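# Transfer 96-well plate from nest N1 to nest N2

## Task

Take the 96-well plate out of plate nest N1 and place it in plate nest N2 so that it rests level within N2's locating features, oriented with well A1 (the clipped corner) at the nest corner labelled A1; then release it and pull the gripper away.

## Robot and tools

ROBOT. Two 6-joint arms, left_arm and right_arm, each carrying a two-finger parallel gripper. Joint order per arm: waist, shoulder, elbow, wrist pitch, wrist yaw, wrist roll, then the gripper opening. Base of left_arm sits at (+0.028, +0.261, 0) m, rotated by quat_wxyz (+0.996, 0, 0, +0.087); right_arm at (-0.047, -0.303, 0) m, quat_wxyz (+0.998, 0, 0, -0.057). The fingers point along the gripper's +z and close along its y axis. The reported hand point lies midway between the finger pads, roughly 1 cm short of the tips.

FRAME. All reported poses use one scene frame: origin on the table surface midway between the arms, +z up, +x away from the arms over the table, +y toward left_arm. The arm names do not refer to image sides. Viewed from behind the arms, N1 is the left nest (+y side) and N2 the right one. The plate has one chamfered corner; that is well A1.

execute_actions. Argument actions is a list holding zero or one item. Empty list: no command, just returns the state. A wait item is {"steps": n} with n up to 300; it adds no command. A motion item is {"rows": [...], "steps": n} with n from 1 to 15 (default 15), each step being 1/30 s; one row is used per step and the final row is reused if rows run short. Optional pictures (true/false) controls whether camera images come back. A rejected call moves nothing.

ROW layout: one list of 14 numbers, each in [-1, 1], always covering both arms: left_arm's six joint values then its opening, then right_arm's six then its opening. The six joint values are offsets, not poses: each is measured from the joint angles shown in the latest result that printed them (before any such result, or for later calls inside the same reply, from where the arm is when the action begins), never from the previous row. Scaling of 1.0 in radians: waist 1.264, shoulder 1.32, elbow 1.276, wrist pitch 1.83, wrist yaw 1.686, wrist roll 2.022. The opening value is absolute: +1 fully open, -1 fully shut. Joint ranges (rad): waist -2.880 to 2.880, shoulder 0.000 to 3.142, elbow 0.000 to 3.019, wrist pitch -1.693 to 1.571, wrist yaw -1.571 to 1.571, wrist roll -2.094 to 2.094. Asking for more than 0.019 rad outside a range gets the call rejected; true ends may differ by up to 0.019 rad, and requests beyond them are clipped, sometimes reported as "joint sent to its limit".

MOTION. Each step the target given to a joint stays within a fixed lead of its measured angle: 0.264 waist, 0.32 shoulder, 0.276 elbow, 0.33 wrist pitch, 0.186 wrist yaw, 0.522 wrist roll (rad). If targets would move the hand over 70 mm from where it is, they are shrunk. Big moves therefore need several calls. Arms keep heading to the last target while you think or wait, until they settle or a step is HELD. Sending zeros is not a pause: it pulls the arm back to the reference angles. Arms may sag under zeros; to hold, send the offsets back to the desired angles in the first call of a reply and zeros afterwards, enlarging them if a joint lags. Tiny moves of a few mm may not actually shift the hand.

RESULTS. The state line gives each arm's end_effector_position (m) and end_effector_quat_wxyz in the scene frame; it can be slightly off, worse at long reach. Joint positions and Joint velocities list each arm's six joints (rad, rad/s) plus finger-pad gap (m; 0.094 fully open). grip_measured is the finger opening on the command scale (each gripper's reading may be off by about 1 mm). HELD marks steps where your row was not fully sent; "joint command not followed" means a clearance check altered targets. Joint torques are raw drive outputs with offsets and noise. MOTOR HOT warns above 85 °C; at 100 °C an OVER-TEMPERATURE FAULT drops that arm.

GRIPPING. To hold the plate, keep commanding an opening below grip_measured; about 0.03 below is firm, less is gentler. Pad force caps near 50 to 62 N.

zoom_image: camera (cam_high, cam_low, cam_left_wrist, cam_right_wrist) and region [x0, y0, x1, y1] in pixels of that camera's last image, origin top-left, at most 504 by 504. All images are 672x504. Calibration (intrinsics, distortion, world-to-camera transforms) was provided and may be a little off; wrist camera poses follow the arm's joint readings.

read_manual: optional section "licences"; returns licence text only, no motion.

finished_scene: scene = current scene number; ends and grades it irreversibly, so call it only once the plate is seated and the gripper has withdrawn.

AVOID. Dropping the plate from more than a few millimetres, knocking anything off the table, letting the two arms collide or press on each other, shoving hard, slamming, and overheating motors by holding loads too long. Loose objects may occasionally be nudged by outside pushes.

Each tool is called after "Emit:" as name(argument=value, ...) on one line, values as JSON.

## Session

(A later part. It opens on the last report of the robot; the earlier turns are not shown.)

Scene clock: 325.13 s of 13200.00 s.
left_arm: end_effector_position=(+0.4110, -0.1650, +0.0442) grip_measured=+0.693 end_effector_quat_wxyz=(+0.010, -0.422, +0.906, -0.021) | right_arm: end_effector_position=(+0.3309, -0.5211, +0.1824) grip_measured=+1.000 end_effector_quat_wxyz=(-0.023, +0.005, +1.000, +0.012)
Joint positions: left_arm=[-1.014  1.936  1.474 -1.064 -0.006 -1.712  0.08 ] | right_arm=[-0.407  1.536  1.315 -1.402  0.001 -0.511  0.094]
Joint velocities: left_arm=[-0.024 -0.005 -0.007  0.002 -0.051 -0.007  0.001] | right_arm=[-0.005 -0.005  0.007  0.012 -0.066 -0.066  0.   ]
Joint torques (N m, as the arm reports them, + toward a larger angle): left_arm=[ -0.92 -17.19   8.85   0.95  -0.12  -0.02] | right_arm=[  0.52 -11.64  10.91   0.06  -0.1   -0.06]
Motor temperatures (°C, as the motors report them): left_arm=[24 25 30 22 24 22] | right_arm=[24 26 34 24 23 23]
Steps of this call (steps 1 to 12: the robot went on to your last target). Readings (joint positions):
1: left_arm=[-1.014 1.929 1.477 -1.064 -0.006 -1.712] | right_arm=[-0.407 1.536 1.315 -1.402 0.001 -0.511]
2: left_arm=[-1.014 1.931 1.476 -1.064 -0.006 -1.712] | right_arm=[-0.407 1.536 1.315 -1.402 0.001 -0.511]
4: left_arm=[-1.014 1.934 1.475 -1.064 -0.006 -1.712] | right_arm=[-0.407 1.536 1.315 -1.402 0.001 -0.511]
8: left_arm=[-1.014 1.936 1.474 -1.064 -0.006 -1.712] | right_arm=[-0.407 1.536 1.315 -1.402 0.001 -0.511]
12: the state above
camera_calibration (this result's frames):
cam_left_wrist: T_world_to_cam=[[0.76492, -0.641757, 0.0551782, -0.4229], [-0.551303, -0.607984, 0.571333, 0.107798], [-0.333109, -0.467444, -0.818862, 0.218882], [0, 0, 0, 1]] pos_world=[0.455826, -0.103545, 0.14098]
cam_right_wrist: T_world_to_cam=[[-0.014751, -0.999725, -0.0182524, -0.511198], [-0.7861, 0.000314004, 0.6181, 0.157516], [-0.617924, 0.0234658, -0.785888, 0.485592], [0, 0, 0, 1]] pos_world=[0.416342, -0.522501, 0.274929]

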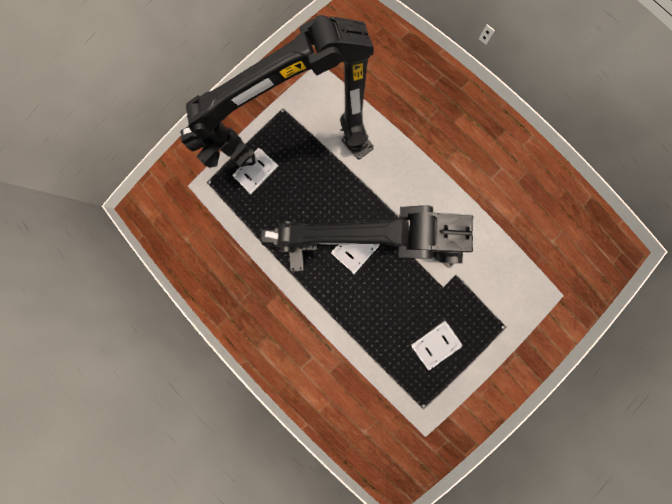

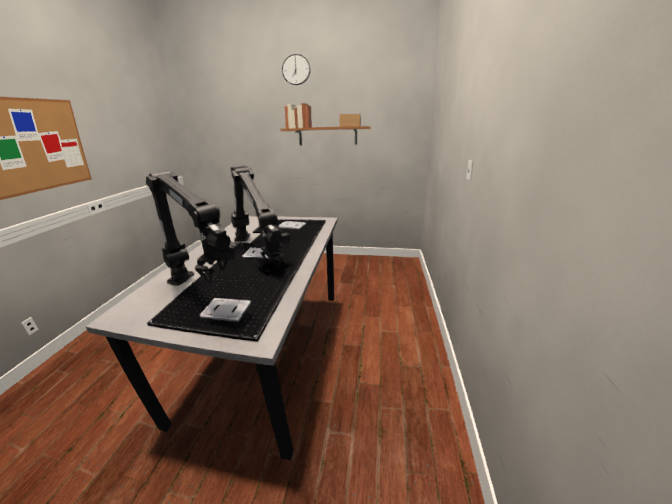

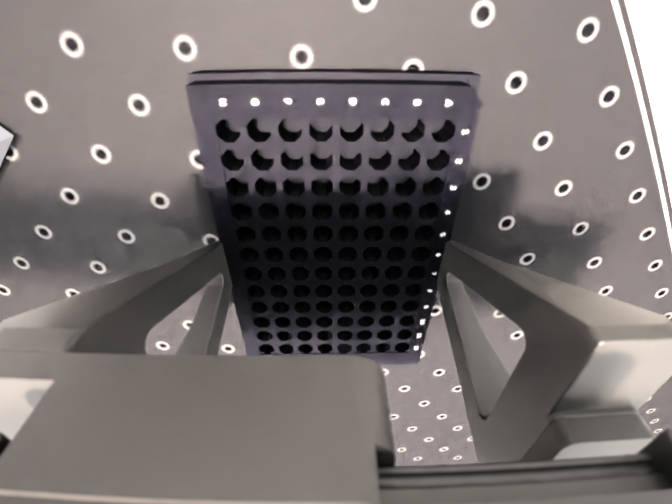

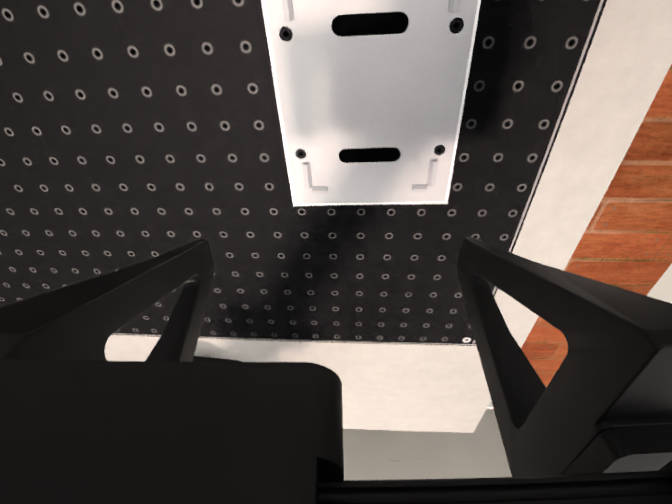

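Emit:
execute_actions(actions=[{"rows": [
[0,0.014,-0.0024,0.007,-0.002,0,0.67, 0.002,-0.0098,0.0266,0.0027,-0.0006,-0.0038,1],
[0,0.016,-0.0024,0.007,-0.002,0,0.67, 0.002,-0.0098,0.0266,0.0027,-0.0006,-0.0038,1],
[0,0.018,-0.0024,0.007,-0.002,0,0.67, 0.002,-0.0098,0.0266,0.0027,-0.0006,-0.0038,1],
[0,0.0195,-0.0024,0.007,-0.002,0,0.67, 0.002,-0.0098,0.0266,0.0027,-0.0006,-0.0038,1],
[0,0.021,-0.0024,0.007,-0.002,0,0.67, 0.002,-0.0098,0.0266,0.0027,-0.0006,-0.0038,1],
[0,0.022,-0.0024,0.007,-0.002,0,0.67, 0.002,-0.0098,0.0266,0.0027,-0.0006,-0.0038,1],
[0,0.0225,-0.0024,0.007,-0.002,0,0.67, 0.002,-0.0098,0.0266,0.0027,-0.0006,-0.0038,1]
], "steps": 15}], pictures=false)

Emit:
execute_actions(actions=[{"rows": [
[0,0.006,0.006,0,0,0,0.70, 0.002,-0.0098,0.0266,0.0027,-0.0006,-0.0038,1],
[0,0.004,0.012,0,0,0,0.73, 0.002,-0.0098,0.0266,0.0027,-0.0006,-0.0038,1],
[0,0.004,0.012,0,0,0,0.78, 0.002,-0.0098,0.0266,0.0027,-0.0006,-0.0038,1],
[0,0.004,0.012,0,0,0,0.85, 0.002,-0.0098,0.0266,0.0027,-0.0006,-0.0038,1],
[0,0.004,0.012,0,0,0,0.92, 0.002,-0.0098,0.0266,0.0027,-0.0006,-0.0038,1],
[0,0.004,0.012,0,0,0,1, 0.002,-0.0098,0.0266,0.0027,-0.0006,-0.0038,1]
], "steps": 10}], pictures=true)

Emit:
execute_actions(actions=[{"rows": [
[0,-0.0036,0.012,0,0,0,1, 0.002,-0.0098,0.0266,0.0027,-0.0006,-0.0038,1],
[0,-0.0052,0.012,0,0,0,1, 0.002,-0.0098,0.0266,0.0027,-0.0006,-0.0038,1],
[0,-0.0079,0.012,0,0,0,1, 0.002,-0.0098,0.0266,0.0027,-0.0006,-0.0038,1],
[0,-0.0117,0.012,0,0,0,1, 0.002,-0.0098,0.0266,0.0027,-0.0006,-0.0038,1],
[0,-0.0165,0.012,0,0,0,1, 0.002,-0.0098,0.0266,0.0027,-0.0006,-0.0038,1],
[0,-0.0224,0.012,0,0,0,1, 0.002,-0.0098,0.0266,0.0027,-0.0006,-0.0038,1],
[0,-0.0294,0.012,0,0,0,1, 0.002,-0.0098,0.0266,0.0027,-0.0006,-0.0038,1],
[0,-0.0375,0.012,0,0,0,1, 0.002,-0.0098,0.0266,0.0027,-0.0006,-0.0038,1],
[0,-0.0467,0.012,0,0,0,1, 0.002,-0.0098,0.0266,0.0027,-0.0006,-0.0038,1],
[0.004,-0.0569,0.012,0,0,0,1, 0.002,-0.0098,0.0266,0.0027,-0.0006,-0.0038,1],
[0.012,-0.0682,0.012,-0.003,0,0,1, 0.002,-0.0098,0.0266,0.0027,-0.0006,-0.0038,1],
[0.024,-0.0806,0.012,-0.006,0,0,1, 0.002,-0.0098,0.0266,0.0027,-0.0006,-0.0038,1],
[0.04,-0.0941,0.009,-0.009,0,0,1, 0.002,-0.0098,0.0266,0.0027,-0.0006,-0.0038,1],
[0.059,-0.1086,0.006,-0.012,0,0,1, 0.002,-0.0098,0.0266,0.0027,-0.0006,-0.0038,1],
[0.083,-0.1242,0.003,-0.015,0,0,1, 0.002,-0.0098,0.0266,0.0027,-0.0006,-0.0038,1]
], "steps": 15}], pictures=false)

Emit:
execute_actions(actions=[{"rows": [
[0.07,-0.04,0,-0.015,0,0,1, 0.002,-0.0098,0.0266,0.0027,-0.0006,-0.0038,1],
[0.092,-0.055,-0.005,-0.018,0,0,1, 0.002,-0.0098,0.0266,0.0027,-0.0006,-0.0038,1],
[0.118,-0.071,-0.016,-0.022,0,0,1, 0.002,-0.0098,0.0266,0.0027,-0.0006,-0.0038,1],
[0.147,-0.088,-0.032,-0.026,0,0,1, 0.002,-0.0098,0.0266,0.0027,-0.0006,-0.0038,1],
[0.179,-0.108,-0.05,-0.03,0,0,1, 0.002,-0.0098,0.0266,0.0027,-0.0006,-0.0038,1],
[0.211,-0.127,-0.071,-0.034,0,0,1, 0.002,-0.0098,0.0266,0.0027,-0.0006,-0.0038,1],
[0.248,-0.149,-0.092,-0.039,0,0,1, 0.002,-0.0098,0.0266,0.0027,-0.0006,-0.0038,1],
[0.285,-0.171,-0.116,-0.043,0,0,1, 0.002,-0.0098,0.0266,0.0027,-0.0006,-0.0038,1],
[0.321,-0.194,-0.14,-0.048,0,0,1, 0.002,-0.0098,0.0266,0.0027,-0.0006,-0.0038,1],
[0.358,-0.216,-0.164,-0.052,0,0,1, 0.002,-0.0098,0.0266,0.0027,-0.0006,-0.0038,1],
[0.395,-0.238,-0.187,-0.057,0,0,1, 0.002,-0.0098,0.0266,0.0027,-0.0006,-0.0038,1],
[0.431,-0.26,-0.211,-0.061,0,0,1, 0.002,-0.0098,0.0266,0.0027,-0.0006,-0.0038,1],
[0.468,-0.282,-0.235,-0.066,0,0,1, 0.002,-0.0098,0.0266,0.0027,-0.0006,-0.0038,1],
[0.505,-0.304,-0.259,-0.07,0,0,1, 0.002,-0.0098,0.0266,0.0027,-0.0006,-0.0038,1],
[0.542,-0.326,-0.282,-0.075,0,0,1, 0.002,-0.0098,0.0266,0.0027,-0.0006,-0.0038,1]
], "steps": 15}], pictures=false)

Emit:
execute_actions(actions=[{"rows": [
[0.11,-0.07,-0.076,-0.023,0,0,1, 0.0102,-0.0085,0.026,0.0041,-0.0006,-0.0042,1],
[0.15,-0.093,-0.099,-0.027,0,0,1, 0.0333,-0.005,0.0243,0.0081,-0.0006,-0.0054,1],
[0.19,-0.116,-0.122,-0.032,0,0,1, 0.069,0.0004,0.0216,0.0143,-0.0006,-0.0073,1],
[0.23,-0.138,-0.145,-0.036,0,0,1, 0.115,0.0075,0.0182,0.0222,-0.0006,-0.0097,1],
[0.266,-0.16,-0.168,-0.041,0,0,1, 0.169,0.0157,0.0142,0.0316,-0.0006,-0.0125,1],
[0.303,-0.182,-0.192,-0.045,0,0,1, 0.2287,0.0249,0.0097,0.0419,-0.0006,-0.0156,1],
[0.335,-0.202,-0.212,-0.049,0,0,1, 0.2918,0.0345,0.005,0.0528,-0.0006,-0.0188,1],
[0.363,-0.218,-0.229,-0.053,0,0,1, 0.3563,0.0444,0.0003,0.0639,-0.0006,-0.0222,1],
[0.386,-0.232,-0.244,-0.055,0,0,1, 0.4194,0.054,-0.0044,0.0748,-0.0006,-0.0254,1],
[0.409,-0.246,-0.259,-0.058,0,0,1, 0.4791,0.0632,-0.0089,0.0851,-0.0006,-0.0285,1],
[0.427,-0.257,-0.27,-0.061,0,0,1, 0.5331,0.0714,-0.0129,0.0945,-0.0006,-0.0313,1],
[0.441,-0.265,-0.279,-0.062,0,0,1, 0.5791,0.0785,-0.0163,0.1024,-0.0006,-0.0337,1],
[0.45,-0.271,-0.285,-0.063,0,0,1, 0.6148,0.0839,-0.019,0.1086,-0.0006,-0.0356,1],
[0.456,-0.275,-0.289,-0.064,0,0,1, 0.6379,0.0874,-0.0207,0.1126,-0.0006,-0.0368,1],
[0.459,-0.277,-0.29,-0.065,0,0,1, 0.6461,0.0887,-0.0213,0.114,-0.0006,-0.0372,1]
], "steps": 15}], pictures=false)

Emit:
execute_actions(actions=[{"steps": 25}])

Scene clock: 366.63 s of 13200.00 s.
left_arm: end_effector_position=(+0.4106, -0.1644, +0.0394) grip_measured=+0.693 end_effector_quat_wxyz=(+0.009, -0.422, +0.906, -0.016) | right_arm: end_effector_position=(+0.3309, -0.5211, +0.1824) grip_measured=+1.000 end_effector_quat_wxyz=(-0.023, +0.005, +1.000, +0.012)
Joint positions: left_arm=[-1.014  1.945  1.474 -1.064 -0.007 -1.712  0.08 ] | right_arm=[-0.407  1.536  1.315 -1.402  0.001 -0.511  0.094]
Joint velocities: left_arm=[ 0.005 -0.005  0.007 -0.012 -0.022 -0.037  0.   ] | right_arm=[-0.015 -0.015 -0.002 -0.032 -0.007  0.022  0.   ]
Joint torques (N m, as the arm reports them, + toward a larger angle): left_arm=[ -0.94 -16.73   8.68   0.94  -0.12   0.05] | right_arm=[  0.48 -11.6   10.91   0.04  -0.1   -0.06]
Motor temperatures (°C, as the motors report them): left_arm=[24 26 30 22 24 22] | right_arm=[24 26 35 24 23 23]
Steps of this call (steps 1 to 15: the robot went on to your last target; steps 16 to 90: nothing new was sent; then 38.00 s passed at rest; steps 91 to 105: all 15 steps of this action). Readings (joint positions):
91: left_arm=[-1.014 1.936 1.474 -1.064 -0.007 -1.712] | right_arm=[-0.407 1.536 1.315 -1.402 0.001 -0.511]
92: left_arm=[-1.014 1.936 1.474 -1.064 -0.007 -1.712] | right_arm=[-0.407 1.536 1.315 -1.402 0.001 -0.511]
94: left_arm=[-1.014 1.936 1.474 -1.064 -0.007 -1.712] | right_arm=[-0.407 1.536 1.315 -1.402 0.001 -0.511]
98: left_arm=[-1.014 1.940 1.474 -1.064 -0.007 -1.712] | right_arm=[-0.407 1.536 1.315 -1.402 0.001 -0.511]
105: the state above

Scene clock: 366.97 s of 13200.00 s.
left_arm: end_effector_position=(+0.4106, -0.1644, +0.0396) grip_measured=+1.000 end_effector_quat_wxyz=(+0.009, -0.422, +0.906, -0.017) | right_arm: end_effector_position=(+0.3309, -0.5211, +0.1824) grip_measured=+1.000 end_effector_quat_wxyz=(-0.023, +0.005, +1.000, +0.012)
Joint positions: left_arm=[-1.014  1.944  1.474 -1.064 -0.007 -1.712  0.094] | right_arm=[-0.407  1.536  1.315 -1.402  0.001 -0.511  0.094]
Joint velocities: left_arm=[-0.005 -0.005  0.002  0.012 -0.037  0.037  0.   ] | right_arm=[-0.005 -0.005 -0.002  0.007  0.007 -0.037  0.   ]
Joint torques (N m, as the arm reports them, + toward a larger angle): left_arm=[ -0.91 -18.02  10.35   0.29   0.01   0.04] | right_arm=[  0.49 -11.6   10.9    0.04  -0.11  -0.07]
Motor temperatures (°C, as the motors report them): left_arm=[24 26 30 22 24 22] | right_arm=[24 26 35 24 23 23]
Steps of this call (steps 1 to 10: all 10 steps of this action). Readings (joint positions):
1: left_arm=[-1.014 1.945 1.474 -1.064 -0.007 -1.712] | right_arm=[-0.407 1.536 1.315 -1.402 0.001 -0.511]
2: left_arm=[-1.014 1.945 1.474 -1.064 -0.007 -1.712] | right_arm=[-0.407 1.536 1.315 -1.402 0.001 -0.511]
4: left_arm=[-1.014 1.945 1.474 -1.064 -0.007 -1.712] | right_arm=[-0.407 1.536 1.315 -1.402 0.001 -0.511]
8: left_arm=[-1.014 1.944 1.474 -1.064 -0.007 -1.712] | right_arm=[-0.407 1.536 1.315 -1.402 0.001 -0.511]
10: the state above
camera_calibration (this result's frames):
cam_left_wrist: T_world_to_cam=[[0.765198, -0.642078, 0.046988, -0.421771], [-0.54841, -0.611857, 0.569981, 0.108839], [-0.337222, -0.461917, -0.820313, 0.217916], [0, 0, 0, 1]] pos_world=[0.455913, -0.103557, 0.136541]
cam_right_wrist: T_world_to_cam=[[-0.014751, -0.999725, -0.0182524, -0.511198], [-0.7861, 0.000314004, 0.6181, 0.157516], [-0.617924, 0.0234658, -0.785888, 0.485592], [0, 0, 0, 1]] pos_world=[0.416342, -0.522501, 0.274929]

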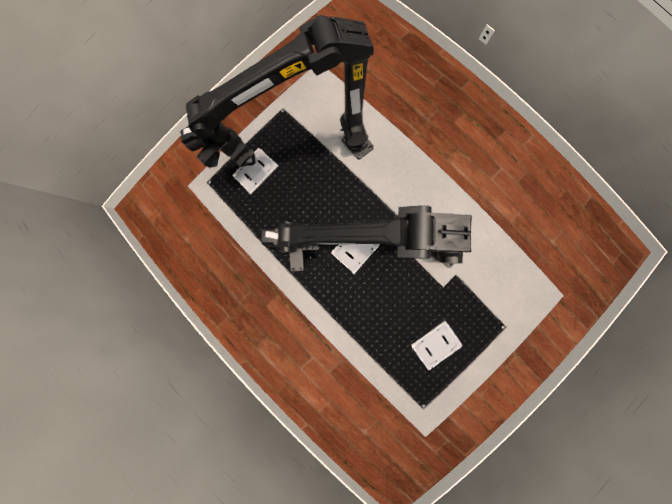

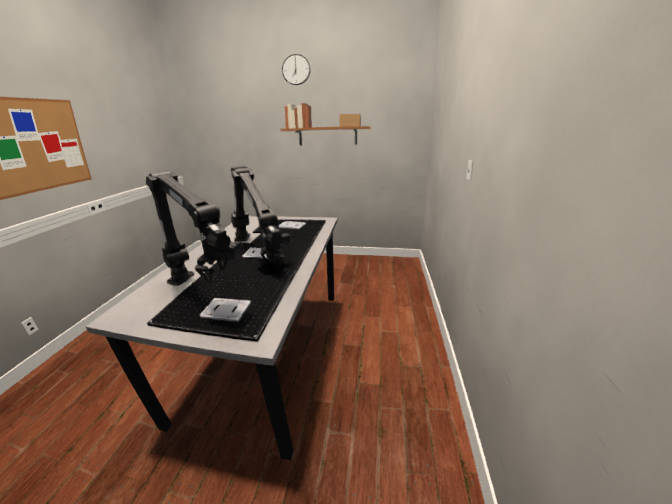

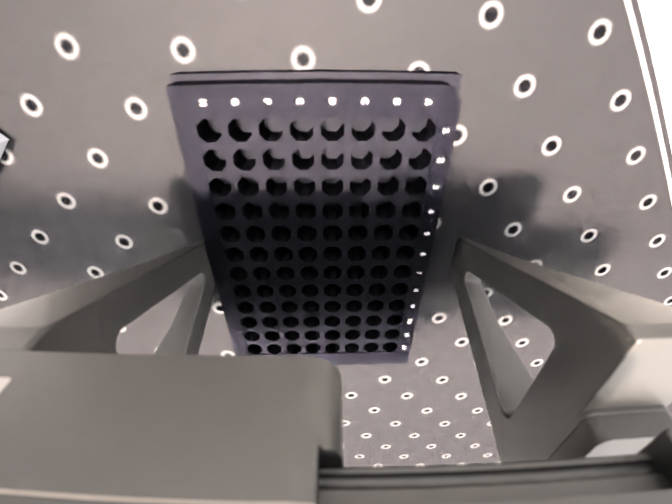

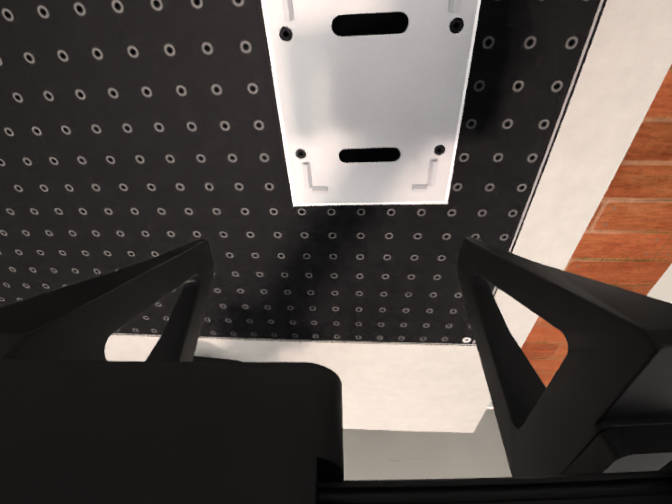

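Scene clock: 367.47 s of 13200.00 s.
left_arm: end_effector_position=(+0.4250, -0.1589, +0.1002) grip_measured=+1.000 end_effector_quat_wxyz=(+0.025, -0.433, +0.899, -0.067) | right_arm: end_effector_position=(+0.3309, -0.5211, +0.1824) grip_measured=+1.000 end_effector_quat_wxyz=(-0.023, +0.005, +1.000, +0.012)
Joint positions: left_arm=[-0.988  1.835  1.474 -1.068 -0.006 -1.712  0.094] | right_arm=[-0.407  1.536  1.315 -1.402  0.001 -0.511  0.094]
Joint velocities: left_arm=[ 0.376 -0.601  0.012 -0.095  0.022 -0.037  0.   ] | right_arm=[-0.005  0.005 -0.017 -0.007 -0.066 -0.051  0.   ]
Joint torques (N m, as the arm reports them, + toward a larger angle): left_arm=[  4.35 -18.81  10.06  -0.26  -0.1    0.04] | right_arm=[  0.47 -11.6   10.9    0.05  -0.11  -0.06]
Motor temperatures (°C, as the motors report them): left_arm=[24 26 30 22 24 22] | right_arm=[24 26 35 24 23 23]
Steps of this call (steps 1 to 15: all 15 steps of this action). Readings (joint positions):
1: left_arm=[-1.014 1.944 1.474 -1.064 -0.007 -1.712] | right_arm=[-0.407 1.536 1.315 -1.402 0.001 -0.511]
2: left_arm=[-1.014 1.943 1.474 -1.064 -0.007 -1.712] | right_arm=[-0.407 1.536 1.315 -1.402 0.001 -0.511]
4: left_arm=[-1.014 1.941 1.474 -1.064 -0.007 -1.712] | right_arm=[-0.407 1.536 1.315 -1.402 0.001 -0.511]
8: left_arm=[-1.014 1.927 1.474 -1.064 -0.007 -1.712] | right_arm=[-0.407 1.536 1.315 -1.402 0.001 -0.511]
15: the state above

Scene clock: 367.97 s of 13200.00 s.
left_arm: end_effector_position=(+0.4729, +0.1531, +0.1648) grip_measured=+1.000 end_effector_quat_wxyz=(+0.041, -0.670, +0.739, -0.056) | right_arm: end_effector_position=(+0.3309, -0.5211, +0.1824) grip_measured=+1.000 end_effector_quat_wxyz=(-0.023, +0.005, +1.000, +0.012)
Joint positions: left_arm=[-0.414  1.485  1.206 -1.153 -0.006 -1.712  0.094] | right_arm=[-0.407  1.536  1.315 -1.402  0.001 -0.511  0.094]
Joint velocities: left_arm=[ 1.451 -0.796 -0.935 -0.256  0.081 -0.007  0.   ] | right_arm=[-0.005 -0.005  0.002 -0.017 -0.037 -0.037  0.   ]
Joint torques (N m, as the arm reports them, + toward a larger angle): left_arm=[ -2.   -13.02   9.23  -0.24  -0.01   0.07] | right_arm=[  0.56 -11.6   10.9    0.03  -0.1   -0.07]
Motor temperatures (°C, as the motors report them): left_arm=[24 26 30 22 24 22] | right_arm=[24 26 35 24 23 23]
Steps of this call (steps 1 to 15: all 15 steps of this action). Readings (joint positions):
1: left_arm=[-0.972 1.815 1.474 -1.072 -0.006 -1.712] | right_arm=[-0.407 1.536 1.315 -1.402 0.001 -0.511]
2: left_arm=[-0.951 1.795 1.474 -1.075 -0.006 -1.712] | right_arm=[-0.407 1.536 1.315 -1.402 0.001 -0.511]
4: left_arm=[-0.897 1.753 1.468 -1.083 -0.006 -1.712] | right_arm=[-0.407 1.536 1.315 -1.402 0.001 -0.511]
8: left_arm=[-0.745 1.660 1.407 -1.101 -0.006 -1.712] | right_arm=[-0.407 1.536 1.315 -1.402 0.001 -0.511]
15: the state above

Scene clock: 368.47 s of 13200.00 s.
left_arm: end_effector_position=(+0.3058, +0.3596, +0.1523) grip_measured=+1.000 end_effector_quat_wxyz=(-0.018, +0.854, -0.520, +0.010) | right_arm: end_effector_position=(+0.4271, -0.3117, +0.1535) grip_measured=+1.000 end_effector_quat_wxyz=(+0.015, -0.260, +0.965, -0.006)
Joint positions: left_arm=[ 0.163  1.117  0.845 -1.257 -0.007 -1.712  0.094] | right_arm=[ 0.099  1.598  1.311 -1.251  0.004 -0.543  0.094]
Joint velocities: left_arm=[ 0.181 -0.122 -0.154 -0.076  0.051 -0.051  0.   ] | right_arm=[ 1.431  0.288 -0.061  0.335  0.007 -0.051  0.   ]
Joint torques (N m, as the arm reports them, + toward a larger angle): left_arm=[-1.65 -4.91  9.97 -0.08  0.07  0.04] | right_arm=[ 0.19 -9.92  7.67  0.19 -0.19 -0.1 ]
Motor temperatures (°C, as the motors report them): left_arm=[24 26 30 22 24 22] | right_arm=[24 26 35 24 23 23]
Steps of this call (steps 1 to 15: all 15 steps of this action). Readings (joint positions):
1: left_arm=[-0.362 1.457 1.173 -1.161 -0.006 -1.712] | right_arm=[-0.407 1.536 1.315 -1.402 0.001 -0.511]
2: left_arm=[-0.310 1.428 1.140 -1.168 -0.006 -1.712] | right_arm=[-0.405 1.536 1.315 -1.402 0.001 -0.511]
4: left_arm=[-0.201 1.367 1.076 -1.184 -0.006 -1.712] | right_arm=[-0.383 1.536 1.315 -1.392 0.003 -0.513]
8: left_arm=[0.000 1.240 0.961 -1.218 -0.007 -1.712] | right_arm=[-0.242 1.541 1.315 -1.351 0.004 -0.520]
15: the state above

Scene clock: 369.30 s of 13200.00 s.
left_arm: end_effector_position=(+0.3024, +0.3600, +0.1503) grip_measured=+1.000 end_effector_quat_wxyz=(-0.016, +0.856, -0.517, +0.008) | right_arm: end_effector_position=(+0.4093, -0.1657, +0.1192) grip_measured=+1.000 end_effector_quat_wxyz=(+0.000, -0.422, +0.907, +0.000)
Joint positions: left_arm=[ 0.168  1.115  0.838 -1.259 -0.007 -1.712  0.094] | right_arm=[ 0.408  1.652  1.284 -1.203 -0.    -0.578  0.094]
Joint velocities: left_arm=[-0.005 -0.005 -0.002  0.002  0.022  0.037  0.   ] | right_arm=[ 0.005 -0.024 -0.012 -0.022  0.007 -0.051  0.   ]
Joint torques (N m, as the arm reports them, + toward a larger angle): left_arm=[-1.1  -5.28  9.57 -0.18  0.07  0.04] | right_arm=[  0.12 -11.85   8.34   0.28  -0.06  -0.06]
Motor temperatures (°C, as the motors report them): left_arm=[24 26 30 22 24 22] | right_arm=[24 26 35 24 23 23]
Steps of this call (steps 1 to 25: the robot went on to your last target). Readings (joint positions):
1: left_arm=[0.167 1.115 0.840 -1.258 -0.007 -1.712] | right_arm=[0.148 1.607 1.308 -1.241 0.004 -0.546]
2: left_arm=[0.168 1.115 0.839 -1.259 -0.007 -1.712] | right_arm=[0.198 1.616 1.305 -1.233 0.004 -0.548]
4: left_arm=[0.168 1.115 0.838 -1.259 -0.007 -1.712] | right_arm=[0.299 1.632 1.299 -1.218 0.003 -0.556]
8: left_arm=[0.168 1.115 0.838 -1.259 -0.007 -1.712] | right_arm=[0.451 1.652 1.289 -1.203 -0.004 -0.571]
25: the state above
camera_calibration (this result's frames):
cam_left_wrist: T_world_to_cam=[[0.884588, 0.464223, 0.0447244, -0.441466], [0.35911, -0.739186, 0.569775, 0.0787318], [0.297562, -0.487955, -0.820583, 0.3319], [0, 0, 0, 1]] pos_world=[0.263481, 0.425089, 0.247236]
cam_right_wrist: T_world_to_cam=[[0.762436, -0.647039, 0.00563664, -0.418404], [-0.528991, -0.61827, 0.5813, 0.0547136], [-0.372639, -0.446186, -0.81367, 0.301117], [0, 0, 0, 1]] pos_world=[0.460157, -0.102542, 0.215563]

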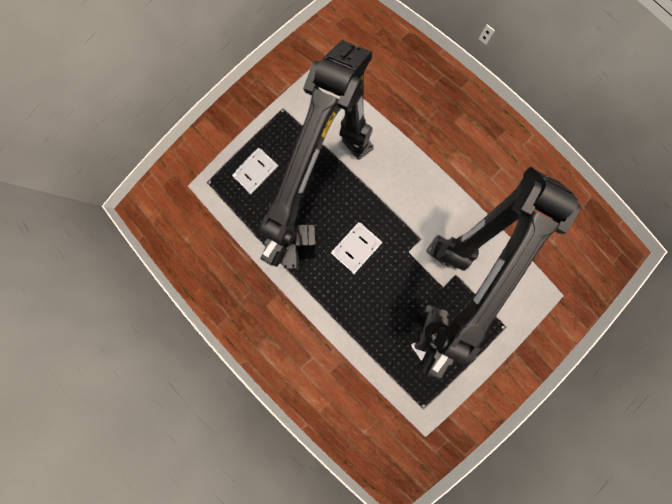

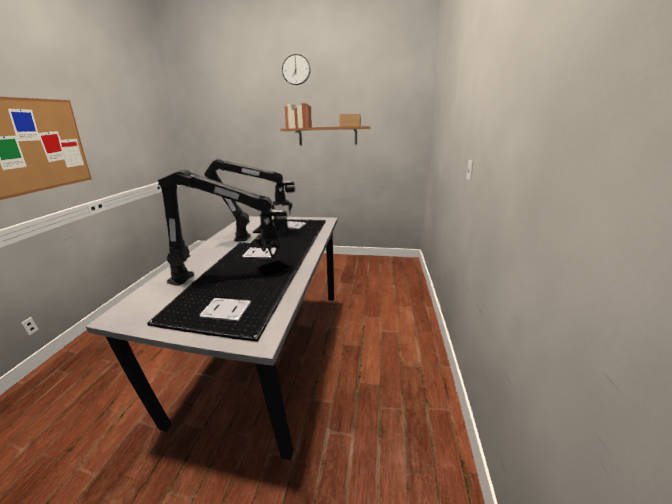

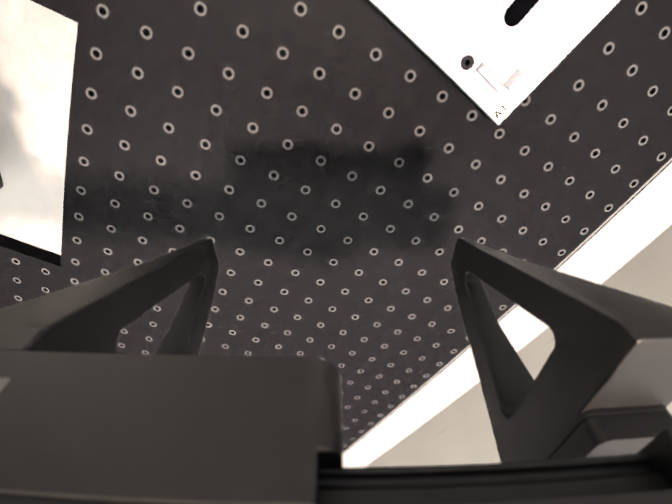

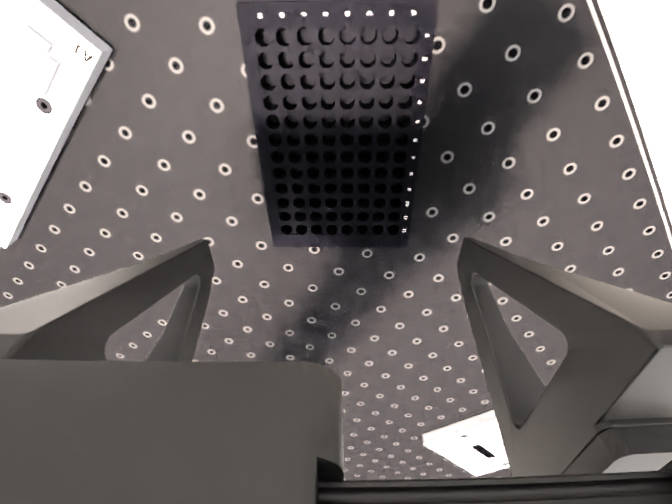

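Emit:
zoom_image(camera="cam_right_wrist", region=[210, 0, 470, 260])

Emit:
zoom_image(camera="cam_right_wrist", region=[180, 220, 500, 300])

Region (210, 0, 470, 260) of cam_right_wrist's 672x504 image, scaled by 1.938, with more detail than that image has.

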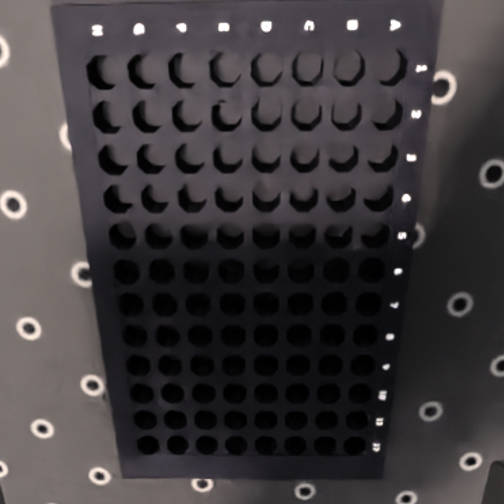

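Region (180, 220, 500, 300) of cam_right_wrist's 672x504 image, scaled by 1.575, with more detail than that image has; it fills the top 126 rows of this view, and the rest is white.

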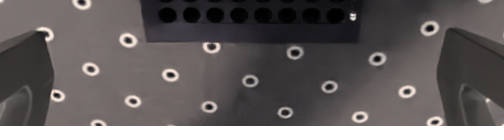

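Emit:
execute_actions(actions=[{"rows": [
[0,0.003,0.01,0,0,0,1, 0.002,0.0016,0.0024,0.0064,0,0.001,1],
[0,0.003,0.01,0,0,0,1, 0.0027,0.0039,0.0008,0.0097,0,0.002,1],
[0,0.003,0.01,0,0,0,1, 0.0035,0.0074,-0.0017,0.0149,0,0.003,1],
[0,0.003,0.01,0,0,0,1, 0.0045,0.012,-0.0049,0.0215,0,0.004,1],
[0,0.003,0.01,0,0,0,1, 0.0057,0.0173,-0.0087,0.0294,0,0.005,1],
[0,0.003,0.01,0,0,0,1, 0.0071,0.0232,-0.0129,0.038,0,0.006,1],
[0,0.003,0.01,0,0,0,1, 0.0085,0.0294,-0.0174,0.0471,0,0.007,1],
[0,0.003,0.01,0,0,0,1, 0.01,0.0358,-0.0219,0.0564,0,0.0078,1],
[0,0.003,0.01,0,0,0,1, 0.0114,0.042,-0.0264,0.0655,0,0.0084,1],
[0,0.003,0.01,0,0,0,1, 0.0127,0.0479,-0.0306,0.0742,0,0.0084,1],
[0,0.003,0.01,0,0,0,1, 0.014,0.0532,-0.0344,0.082,0,0.0084,1],
[0,0.003,0.01,0,0,0,1, 0.015,0.0578,-0.0376,0.0886,0,0.0084,1],
[0,0.003,0.01,0,0,0,1, 0.0158,0.0613,-0.0401,0.0938,0,0.0084,1],
[0,0.003,0.01,0,0,0,1, 0.0163,0.0636,-0.0417,0.0971,0,0.0084,1],
[0,0.003,0.01,0,0,0,1, 0.0165,0.0644,-0.0423,0.0983,0,0.0084,1]
], "steps": 15}], pictures=false)

Emit:
execute_actions(actions=[{"steps": 15}])

Scene clock: 402.00 s of 13200.00 s.
left_arm: end_effector_position=(+0.3024, +0.3600, +0.1503) grip_measured=+1.000 end_effector_quat_wxyz=(-0.016, +0.856, -0.517, +0.008) | right_arm: end_effector_position=(+0.4236, -0.1585, +0.0710) grip_measured=+1.000 end_effector_quat_wxyz=(+0.020, -0.421, +0.907, -0.002)
Joint positions: left_arm=[ 0.168  1.115  0.838 -1.259 -0.007 -1.712  0.094] | right_arm=[ 0.414  1.719  1.233 -1.045 -0.    -0.57   0.094]
Joint velocities: left_arm=[-0.024 -0.005  0.002 -0.012 -0.051  0.066  0.   ] | right_arm=[ 0.044  0.249 -0.139  0.203  0.051  0.007  0.   ]
Joint torques (N m, as the arm reports them, + toward a larger angle): left_arm=[-0.99 -5.37 10.89  0.31  0.    0.04] | right_arm=[  1.24 -11.71   7.86   0.39  -0.08   0.08]
Motor temperatures (°C, as the motors report them): left_arm=[24 25 31 22 24 22] | right_arm=[24 26 33 24 23 23]
Steps of this call (steps 1 to 30: the robot went on to your last target; steps 31 to 90: nothing new was sent; then 29.20 s passed at rest; steps 91 to 105: all 15 steps of this action). Readings (joint positions):
91: left_arm=[0.168 1.115 0.838 -1.259 -0.007 -1.712] | right_arm=[0.408 1.652 1.284 -1.203 -0.000 -0.578]
92: left_arm=[0.168 1.115 0.838 -1.259 -0.007 -1.712] | right_arm=[0.408 1.652 1.284 -1.202 -0.000 -0.578]
94: left_arm=[0.168 1.115 0.838 -1.259 -0.007 -1.712] | right_arm=[0.408 1.652 1.283 -1.191 -0.000 -0.578]
98: left_arm=[0.168 1.115 0.838 -1.259 -0.007 -1.712] | right_arm=[0.408 1.659 1.270 -1.140 -0.000 -0.575]
105: the state above

Scene clock: 402.50 s of 13200.00 s.
left_arm: end_effector_position=(+0.3024, +0.3600, +0.1503) grip_measured=+1.000 end_effector_quat_wxyz=(-0.016, +0.856, -0.517, +0.008) | right_arm: end_effector_position=(+0.4200, -0.1573, +0.0581) grip_measured=+1.000 end_effector_quat_wxyz=(+0.010, -0.423, +0.906, -0.001)
Joint positions: left_arm=[ 0.168  1.115  0.838 -1.259 -0.007 -1.712  0.094] | right_arm=[ 0.418  1.739  1.222 -1.034 -0.    -0.569  0.094]
Joint velocities: left_arm=[-0.005 -0.005  0.012  0.002 -0.051  0.066  0.   ] | right_arm=[-0.005  0.005  0.002 -0.002  0.007  0.022  0.   ]
Joint torques (N m, as the arm reports them, + toward a larger angle): left_arm=[-0.9  -5.38 10.87  0.3   0.01  0.04] | right_arm=[  1.42 -12.57   8.01   0.42  -0.08   0.13]
Motor temperatures (°C, as the motors report them): left_arm=[24 25 31 22 24 22] | right_arm=[24 26 33 24 23 23]
Steps of this call (steps 1 to 15: the robot went on to your last target). Readings (joint positions):
1: left_arm=[0.168 1.115 0.838 -1.259 -0.007 -1.712] | right_arm=[0.415 1.727 1.230 -1.041 -0.000 -0.570]
2: left_arm=[0.168 1.115 0.838 -1.259 -0.007 -1.712] | right_arm=[0.416 1.733 1.226 -1.038 -0.000 -0.570]
4: left_arm=[0.168 1.115 0.838 -1.259 -0.007 -1.712] | right_arm=[0.418 1.739 1.223 -1.037 -0.000 -0.570]
8: left_arm=[0.168 1.115 0.838 -1.259 -0.007 -1.712] | right_arm=[0.418 1.739 1.222 -1.034 -0.000 -0.569]
15: the state above
camera_calibration (this result's frames):
cam_left_wrist: T_world_to_cam=[[0.884588, 0.464223, 0.0447244, -0.441466], [0.35911, -0.739186, 0.569775, 0.0787318], [0.297562, -0.487955, -0.820583, 0.3319], [0, 0, 0, 1]] pos_world=[0.263481, 0.425089, 0.247236]
cam_right_wrist: T_world_to_cam=[[0.763203, -0.645944, 0.0166633, -0.421464], [-0.539332, -0.622611, 0.566989, 0.105543], [-0.355868, -0.441715, -0.823557, 0.25341], [0, 0, 0, 1]] pos_world=[0.468766, -0.0945947, 0.155879]

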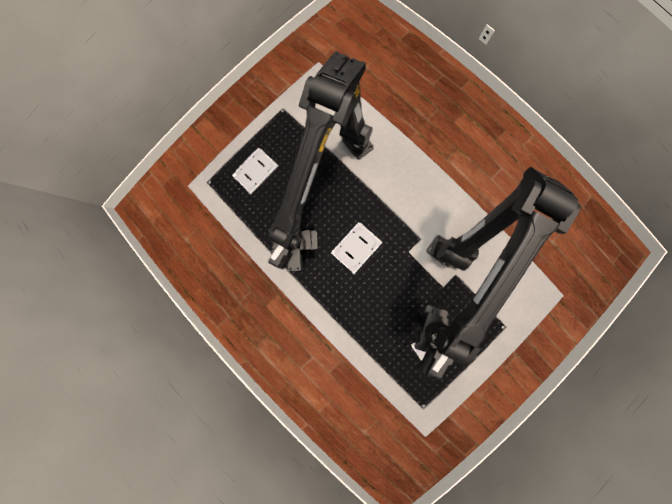

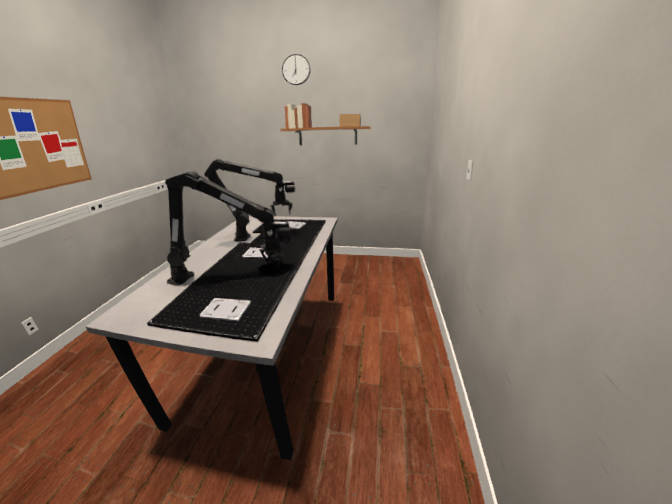

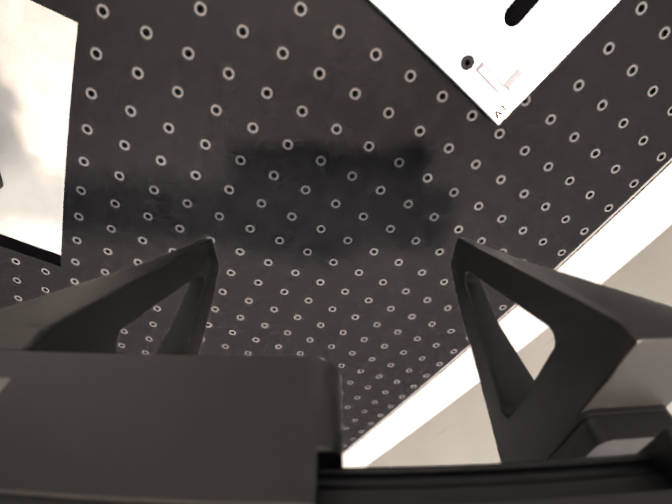

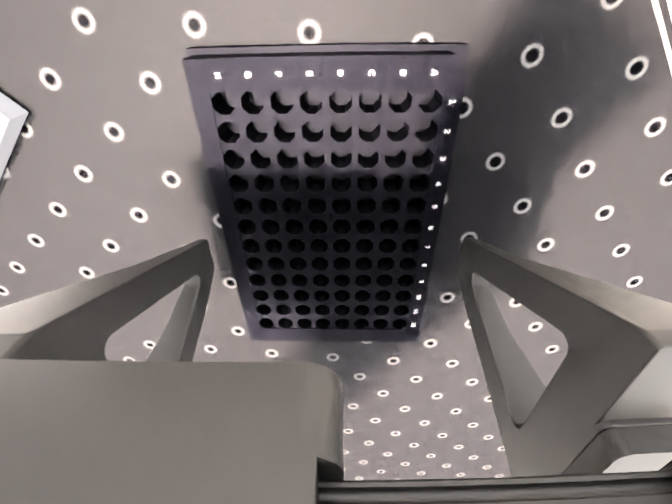

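Emit:
zoom_image(camera="cam_right_wrist", region=[170, 30, 490, 350])

Emit:
zoom_image(camera="cam_right_wrist", region=[180, 190, 300, 310])

Emit:
zoom_image(camera="cam_right_wrist", region=[380, 190, 500, 310])

Region (170, 30, 490, 350) of cam_right_wrist's 672x504 image, scaled by 1.575, with more detail than that image has.

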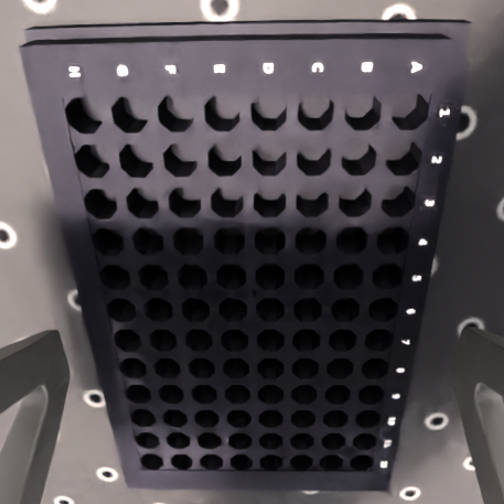

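Region (180, 190, 300, 310) of cam_right_wrist's 672x504 image, scaled by 4.200, with more detail than that image has.

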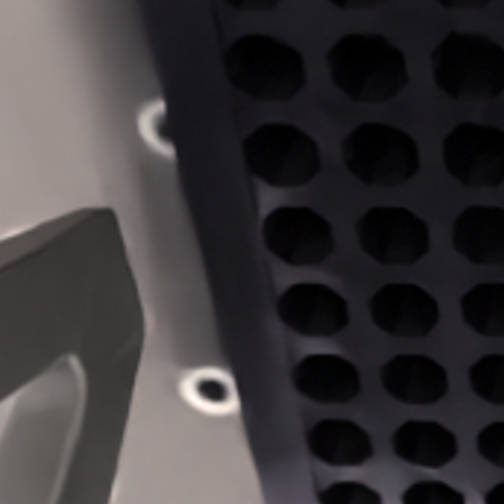

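Region (380, 190, 500, 310) of cam_right_wrist's 672x504 image, scaled by 4.200, with more detail than that image has.

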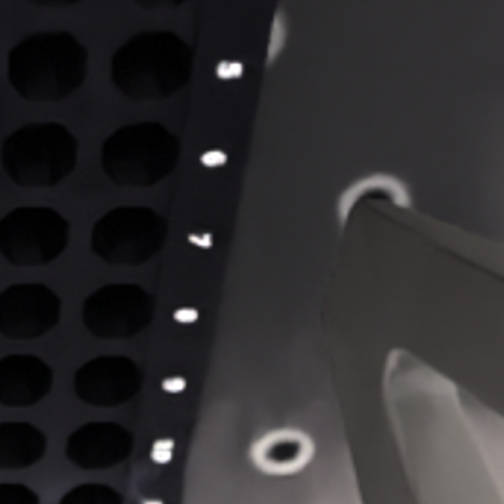

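Emit:
execute_actions(actions=[{"rows": [
[0,0.003,0.01,0,0,0,1, 0.009,-0.0015,0.004,0.006,0,0.004,1],
[0,0.003,0.01,0,0,0,1, 0.01,-0.0015,0.0025,0.0073,0,0.0045,1],
[0,0.003,0.01,0,0,0,1, 0.011,-0.0015,0.0009,0.0093,0,0.005,1],
[0,0.003,0.01,0,0,0,1, 0.012,-0.0015,-0.0012,0.0118,0,0.0055,1],
[0,0.003,0.01,0,0,0,1, 0.0128,-0.0015,-0.0037,0.0148,0,0.006,1],
[0,0.003,0.01,0,0,0,1, 0.0131,-0.0015,-0.0065,0.0182,0,0.006,1],
[0,0.003,0.01,0,0,0,1, 0.0131,-0.0015,-0.0094,0.0217,0,0.006,1],
[0,0.003,0.01,0,0,0,1, 0.0131,-0.0015,-0.0124,0.0253,0,0.006,1],
[0,0.003,0.01,0,0,0,1, 0.0131,-0.0015,-0.0154,0.0288,0,0.006,1],
[0,0.003,0.01,0,0,0,1, 0.0131,-0.0015,-0.0181,0.0322,0,0.006,1],
[0,0.003,0.01,0,0,0,1, 0.0131,-0.0015,-0.0207,0.0352,0,0.006,1],
[0,0.003,0.01,0,0,0,1, 0.0131,-0.0015,-0.0228,0.0378,0,0.006,1],
[0,0.003,0.01,0,0,0,1, 0.0131,-0.0015,-0.0244,0.0398,0,0.006,1],
[0,0.003,0.01,0,0,0,1, 0.0131,-0.0015,-0.0255,0.041,0,0.006,1],
[0,0.003,0.01,0,0,0,1, 0.0131,-0.0015,-0.0259,0.0415,0,0.006,1]
], "steps": 15}], pictures=false)

Emit:
execute_actions(actions=[{"steps": 10}])

Scene clock: 427.80 s of 13200.00 s.
left_arm: end_effector_position=(+0.3024, +0.3600, +0.1503) grip_measured=+1.000 end_effector_quat_wxyz=(-0.016, +0.856, -0.517, +0.008) | right_arm: end_effector_position=(+0.4194, -0.1549, +0.0477) grip_measured=+1.000 end_effector_quat_wxyz=(+0.023, -0.423, +0.906, -0.003)
Joint positions: left_arm=[ 0.168  1.115  0.838 -1.259 -0.007 -1.712  0.094] | right_arm=[ 0.423  1.739  1.19  -0.975 -0.    -0.566  0.094]
Joint velocities: left_arm=[-0.005 -0.024 -0.002 -0.002  0.037 -0.037  0.   ] | right_arm=[ 0.015  0.005 -0.076  0.085 -0.095 -0.022  0.   ]
Joint torques (N m, as the arm reports them, + toward a larger angle): left_arm=[-1.02 -5.38 10.87  0.29  0.    0.04] | right_arm=[  1.41 -12.48   7.33   0.54  -0.08   0.14]
Motor temperatures (°C, as the motors report them): left_arm=[24 25 31 22 24 22] | right_arm=[24 27 33 24 23 23]
Steps of this call (steps 1 to 15: the robot went on to your last target; steps 16 to 90: nothing new was sent; then 21.80 s passed at rest; steps 91 to 105: all 15 steps of this action). Readings (joint positions):
91: left_arm=[0.168 1.115 0.838 -1.259 -0.007 -1.712] | right_arm=[0.418 1.739 1.222 -1.034 -0.000 -0.569]
92: left_arm=[0.168 1.115 0.838 -1.259 -0.007 -1.712] | right_arm=[0.418 1.739 1.222 -1.034 -0.000 -0.569]
94: left_arm=[0.168 1.115 0.838 -1.259 -0.007 -1.712] | right_arm=[0.418 1.739 1.222 -1.030 -0.000 -0.568]
98: left_arm=[0.168 1.115 0.838 -1.259 -0.007 -1.712] | right_arm=[0.421 1.739 1.215 -1.010 -0.000 -0.566]
105: the state above

Scene clock: 428.13 s of 13200.00 s.
left_arm: end_effector_position=(+0.3024, +0.3600, +0.1503) grip_measured=+1.000 end_effector_quat_wxyz=(-0.016, +0.856, -0.517, +0.008) | right_arm: end_effector_position=(+0.4197, -0.1548, +0.0471) grip_measured=+1.000 end_effector_quat_wxyz=(+0.025, -0.423, +0.906, -0.003)
Joint positions: left_arm=[ 0.168  1.115  0.838 -1.259 -0.007 -1.712  0.094] | right_arm=[ 0.423  1.739  1.188 -0.97  -0.    -0.565  0.094]
Joint velocities: left_arm=[-0.005  0.015 -0.002 -0.012 -0.037 -0.022  0.   ] | right_arm=[-0.015 -0.005 -0.002 -0.032 -0.022 -0.037  0.   ]
Joint torques (N m, as the arm reports them, + toward a larger angle): left_arm=[-0.95 -5.35 10.87  0.3   0.    0.04] | right_arm=[  1.25 -12.09   7.47   0.49  -0.08   0.12]
Motor temperatures (°C, as the motors report them): left_arm=[24 25 31 22 24 22] | right_arm=[24 27 33 24 23 23]
Steps of this call (steps 1 to 10: the robot went on to your last target). Readings (joint positions):
1: left_arm=[0.168 1.115 0.838 -1.259 -0.007 -1.712] | right_arm=[0.423 1.739 1.189 -0.973 -0.000 -0.566]
2: left_arm=[0.168 1.115 0.838 -1.259 -0.007 -1.712] | right_arm=[0.423 1.739 1.188 -0.972 -0.000 -0.566]
4: left_arm=[0.168 1.115 0.838 -1.259 -0.007 -1.712] | right_arm=[0.423 1.739 1.188 -0.971 -0.000 -0.565]
8: left_arm=[0.168 1.115 0.838 -1.259 -0.007 -1.712] | right_arm=[0.423 1.739 1.188 -0.970 -0.000 -0.565]
10: the state above
camera_calibration (this result's frames):
cam_left_wrist: T_world_to_cam=[[0.884588, 0.464223, 0.0447244, -0.441466], [0.35911, -0.739186, 0.569775, 0.0787318], [0.297562, -0.487955, -0.820583, 0.3319], [0, 0, 0, 1]] pos_world=[0.263481, 0.425089, 0.247236]
cam_right_wrist: T_world_to_cam=[[0.76326, -0.645288, 0.0322154, -0.420174], [-0.554181, -0.628233, 0.546083, 0.119583], [-0.332142, -0.434656, -0.837111, 0.237111], [0, 0, 0, 1]] pos_world=[0.465727, -0.0929454, 0.146722]

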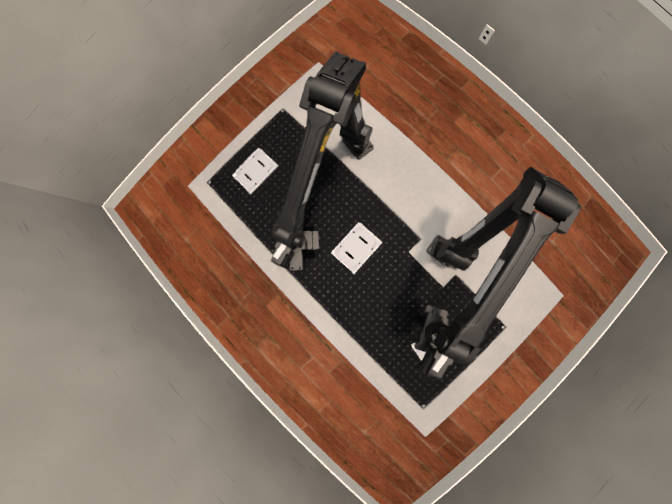

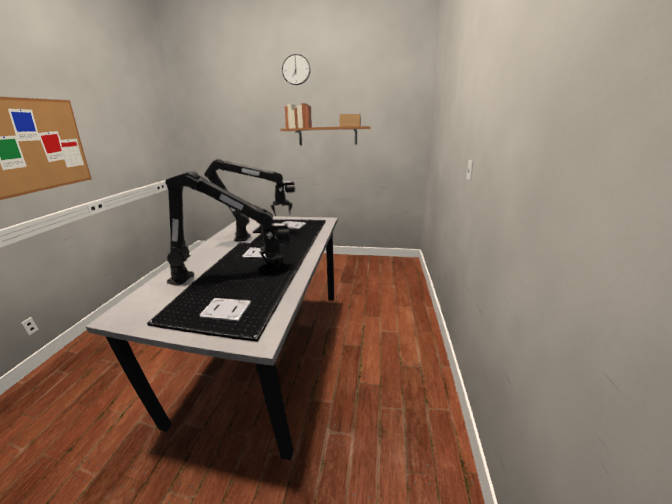

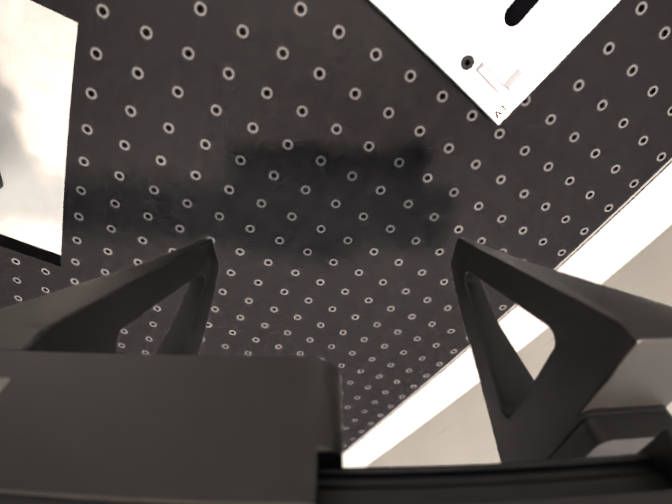

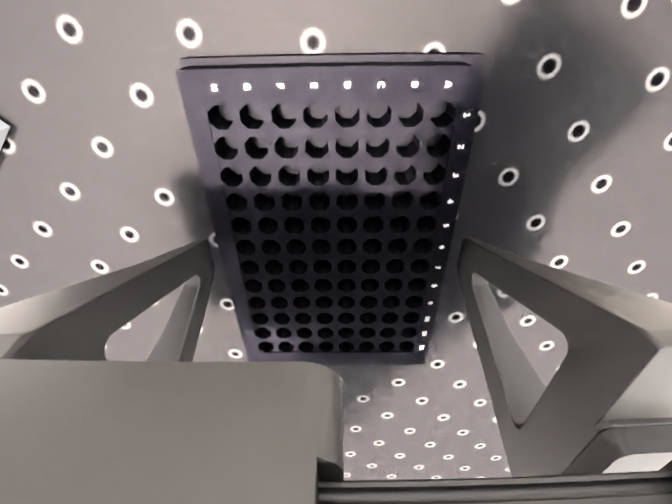

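Emit:
execute_actions(actions=[])

Scene clock: 434.93 s of 13200.00 s.
left_arm: end_effector_position=(+0.3024, +0.3600, +0.1503) grip_measured=+1.000 end_effector_quat_wxyz=(-0.016, +0.856, -0.517, +0.008) | right_arm: end_effector_position=(+0.4197, -0.1548, +0.0471) grip_measured=+1.000 end_effector_quat_wxyz=(+0.025, -0.423, +0.906, -0.003)
Joint positions: left_arm=[ 0.168  1.115  0.838 -1.259 -0.007 -1.712  0.094] | right_arm=[ 0.423  1.739  1.188 -0.97  -0.    -0.565  0.094]
Joint velocities: left_arm=[ 0.005 -0.005 -0.012 -0.002 -0.007  0.022  0.   ] | right_arm=[-0.005 -0.015  0.002 -0.012 -0.022 -0.066  0.   ]
Joint torques (N m, as the arm reports them, + toward a larger angle): left_arm=[-0.97 -5.38 10.88  0.3   0.    0.04] | right_arm=[  1.33 -12.55   7.5    0.52  -0.07   0.12]
Motor temperatures (°C, as the motors report them): left_arm=[24 25 31 22 24 22] | right_arm=[24 27 33 24 23 23]
Steps of this call (steps 1 to 15: the robot went on to your last target; steps 16 to 90: nothing new was sent; then 3.80 s passed at rest). Readings (joint positions):
1: left_arm=[0.168 1.115 0.838 -1.259 -0.007 -1.712] | right_arm=[0.423 1.739 1.188 -0.970 -0.000 -0.565]
2: left_arm=[0.168 1.115 0.838 -1.259 -0.007 -1.712] | right_arm=[0.423 1.739 1.188 -0.970 -0.000 -0.565]
4: left_arm=[0.168 1.115 0.838 -1.259 -0.007 -1.712] | right_arm=[0.423 1.739 1.188 -0.970 -0.000 -0.565]
8: left_arm=[0.168 1.115 0.838 -1.259 -0.007 -1.712] | right_arm=[0.423 1.739 1.188 -0.970 -0.000 -0.565]
90: the state above
All arms were judged still, so your last target was given up. Only a new action makes them travel on or press farther. Fingers that are still opening or closing keep moving.
camera_calibration (this result's frames):
cam_left_wrist: T_world_to_cam=[[0.884588, 0.464223, 0.0447244, -0.441466], [0.35911, -0.739186, 0.569775, 0.0787318], [0.297562, -0.487955, -0.820583, 0.3319], [0, 0, 0, 1]] pos_world=[0.263481, 0.425089, 0.247236]
cam_right_wrist: T_world_to_cam=[[0.76326, -0.645288, 0.0322154, -0.420174], [-0.554181, -0.628233, 0.546083, 0.119583], [-0.332142, -0.434656, -0.837111, 0.237111], [0, 0, 0, 1]] pos_world=[0.465727, -0.0929454, 0.146722]

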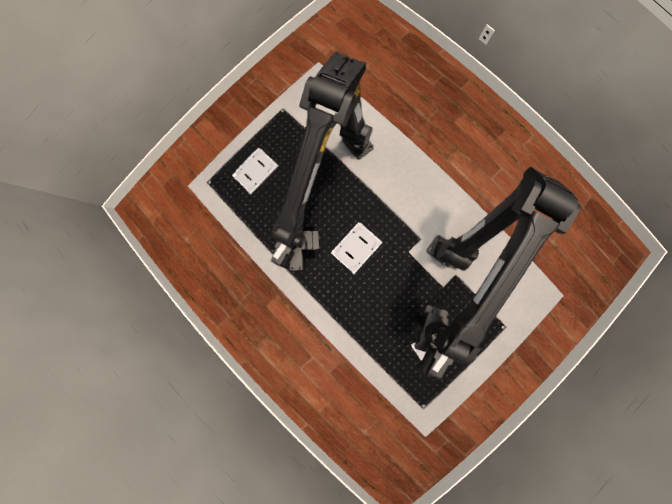

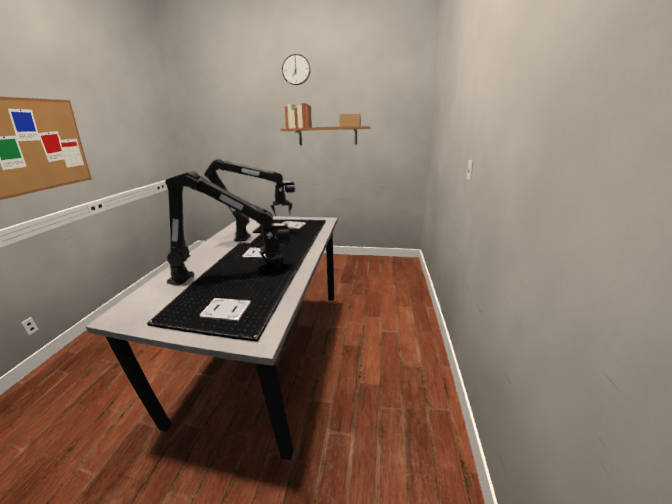

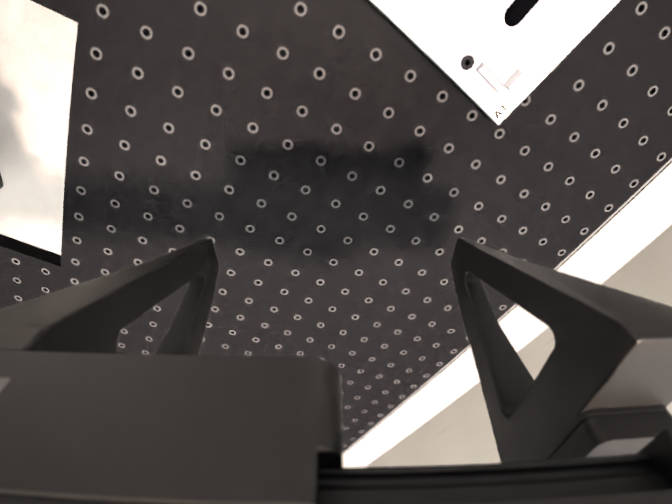

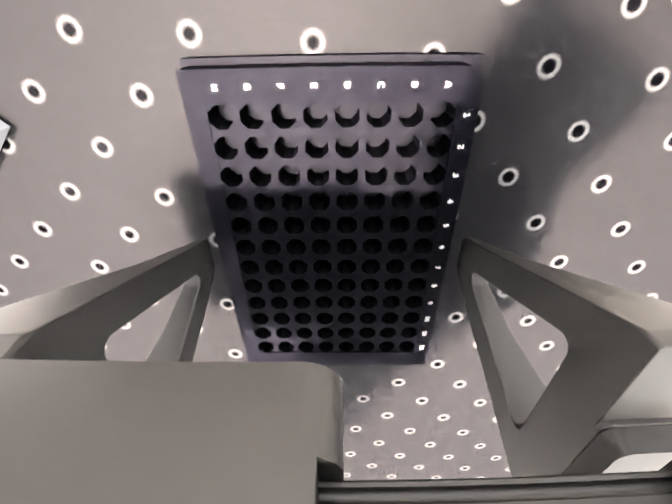

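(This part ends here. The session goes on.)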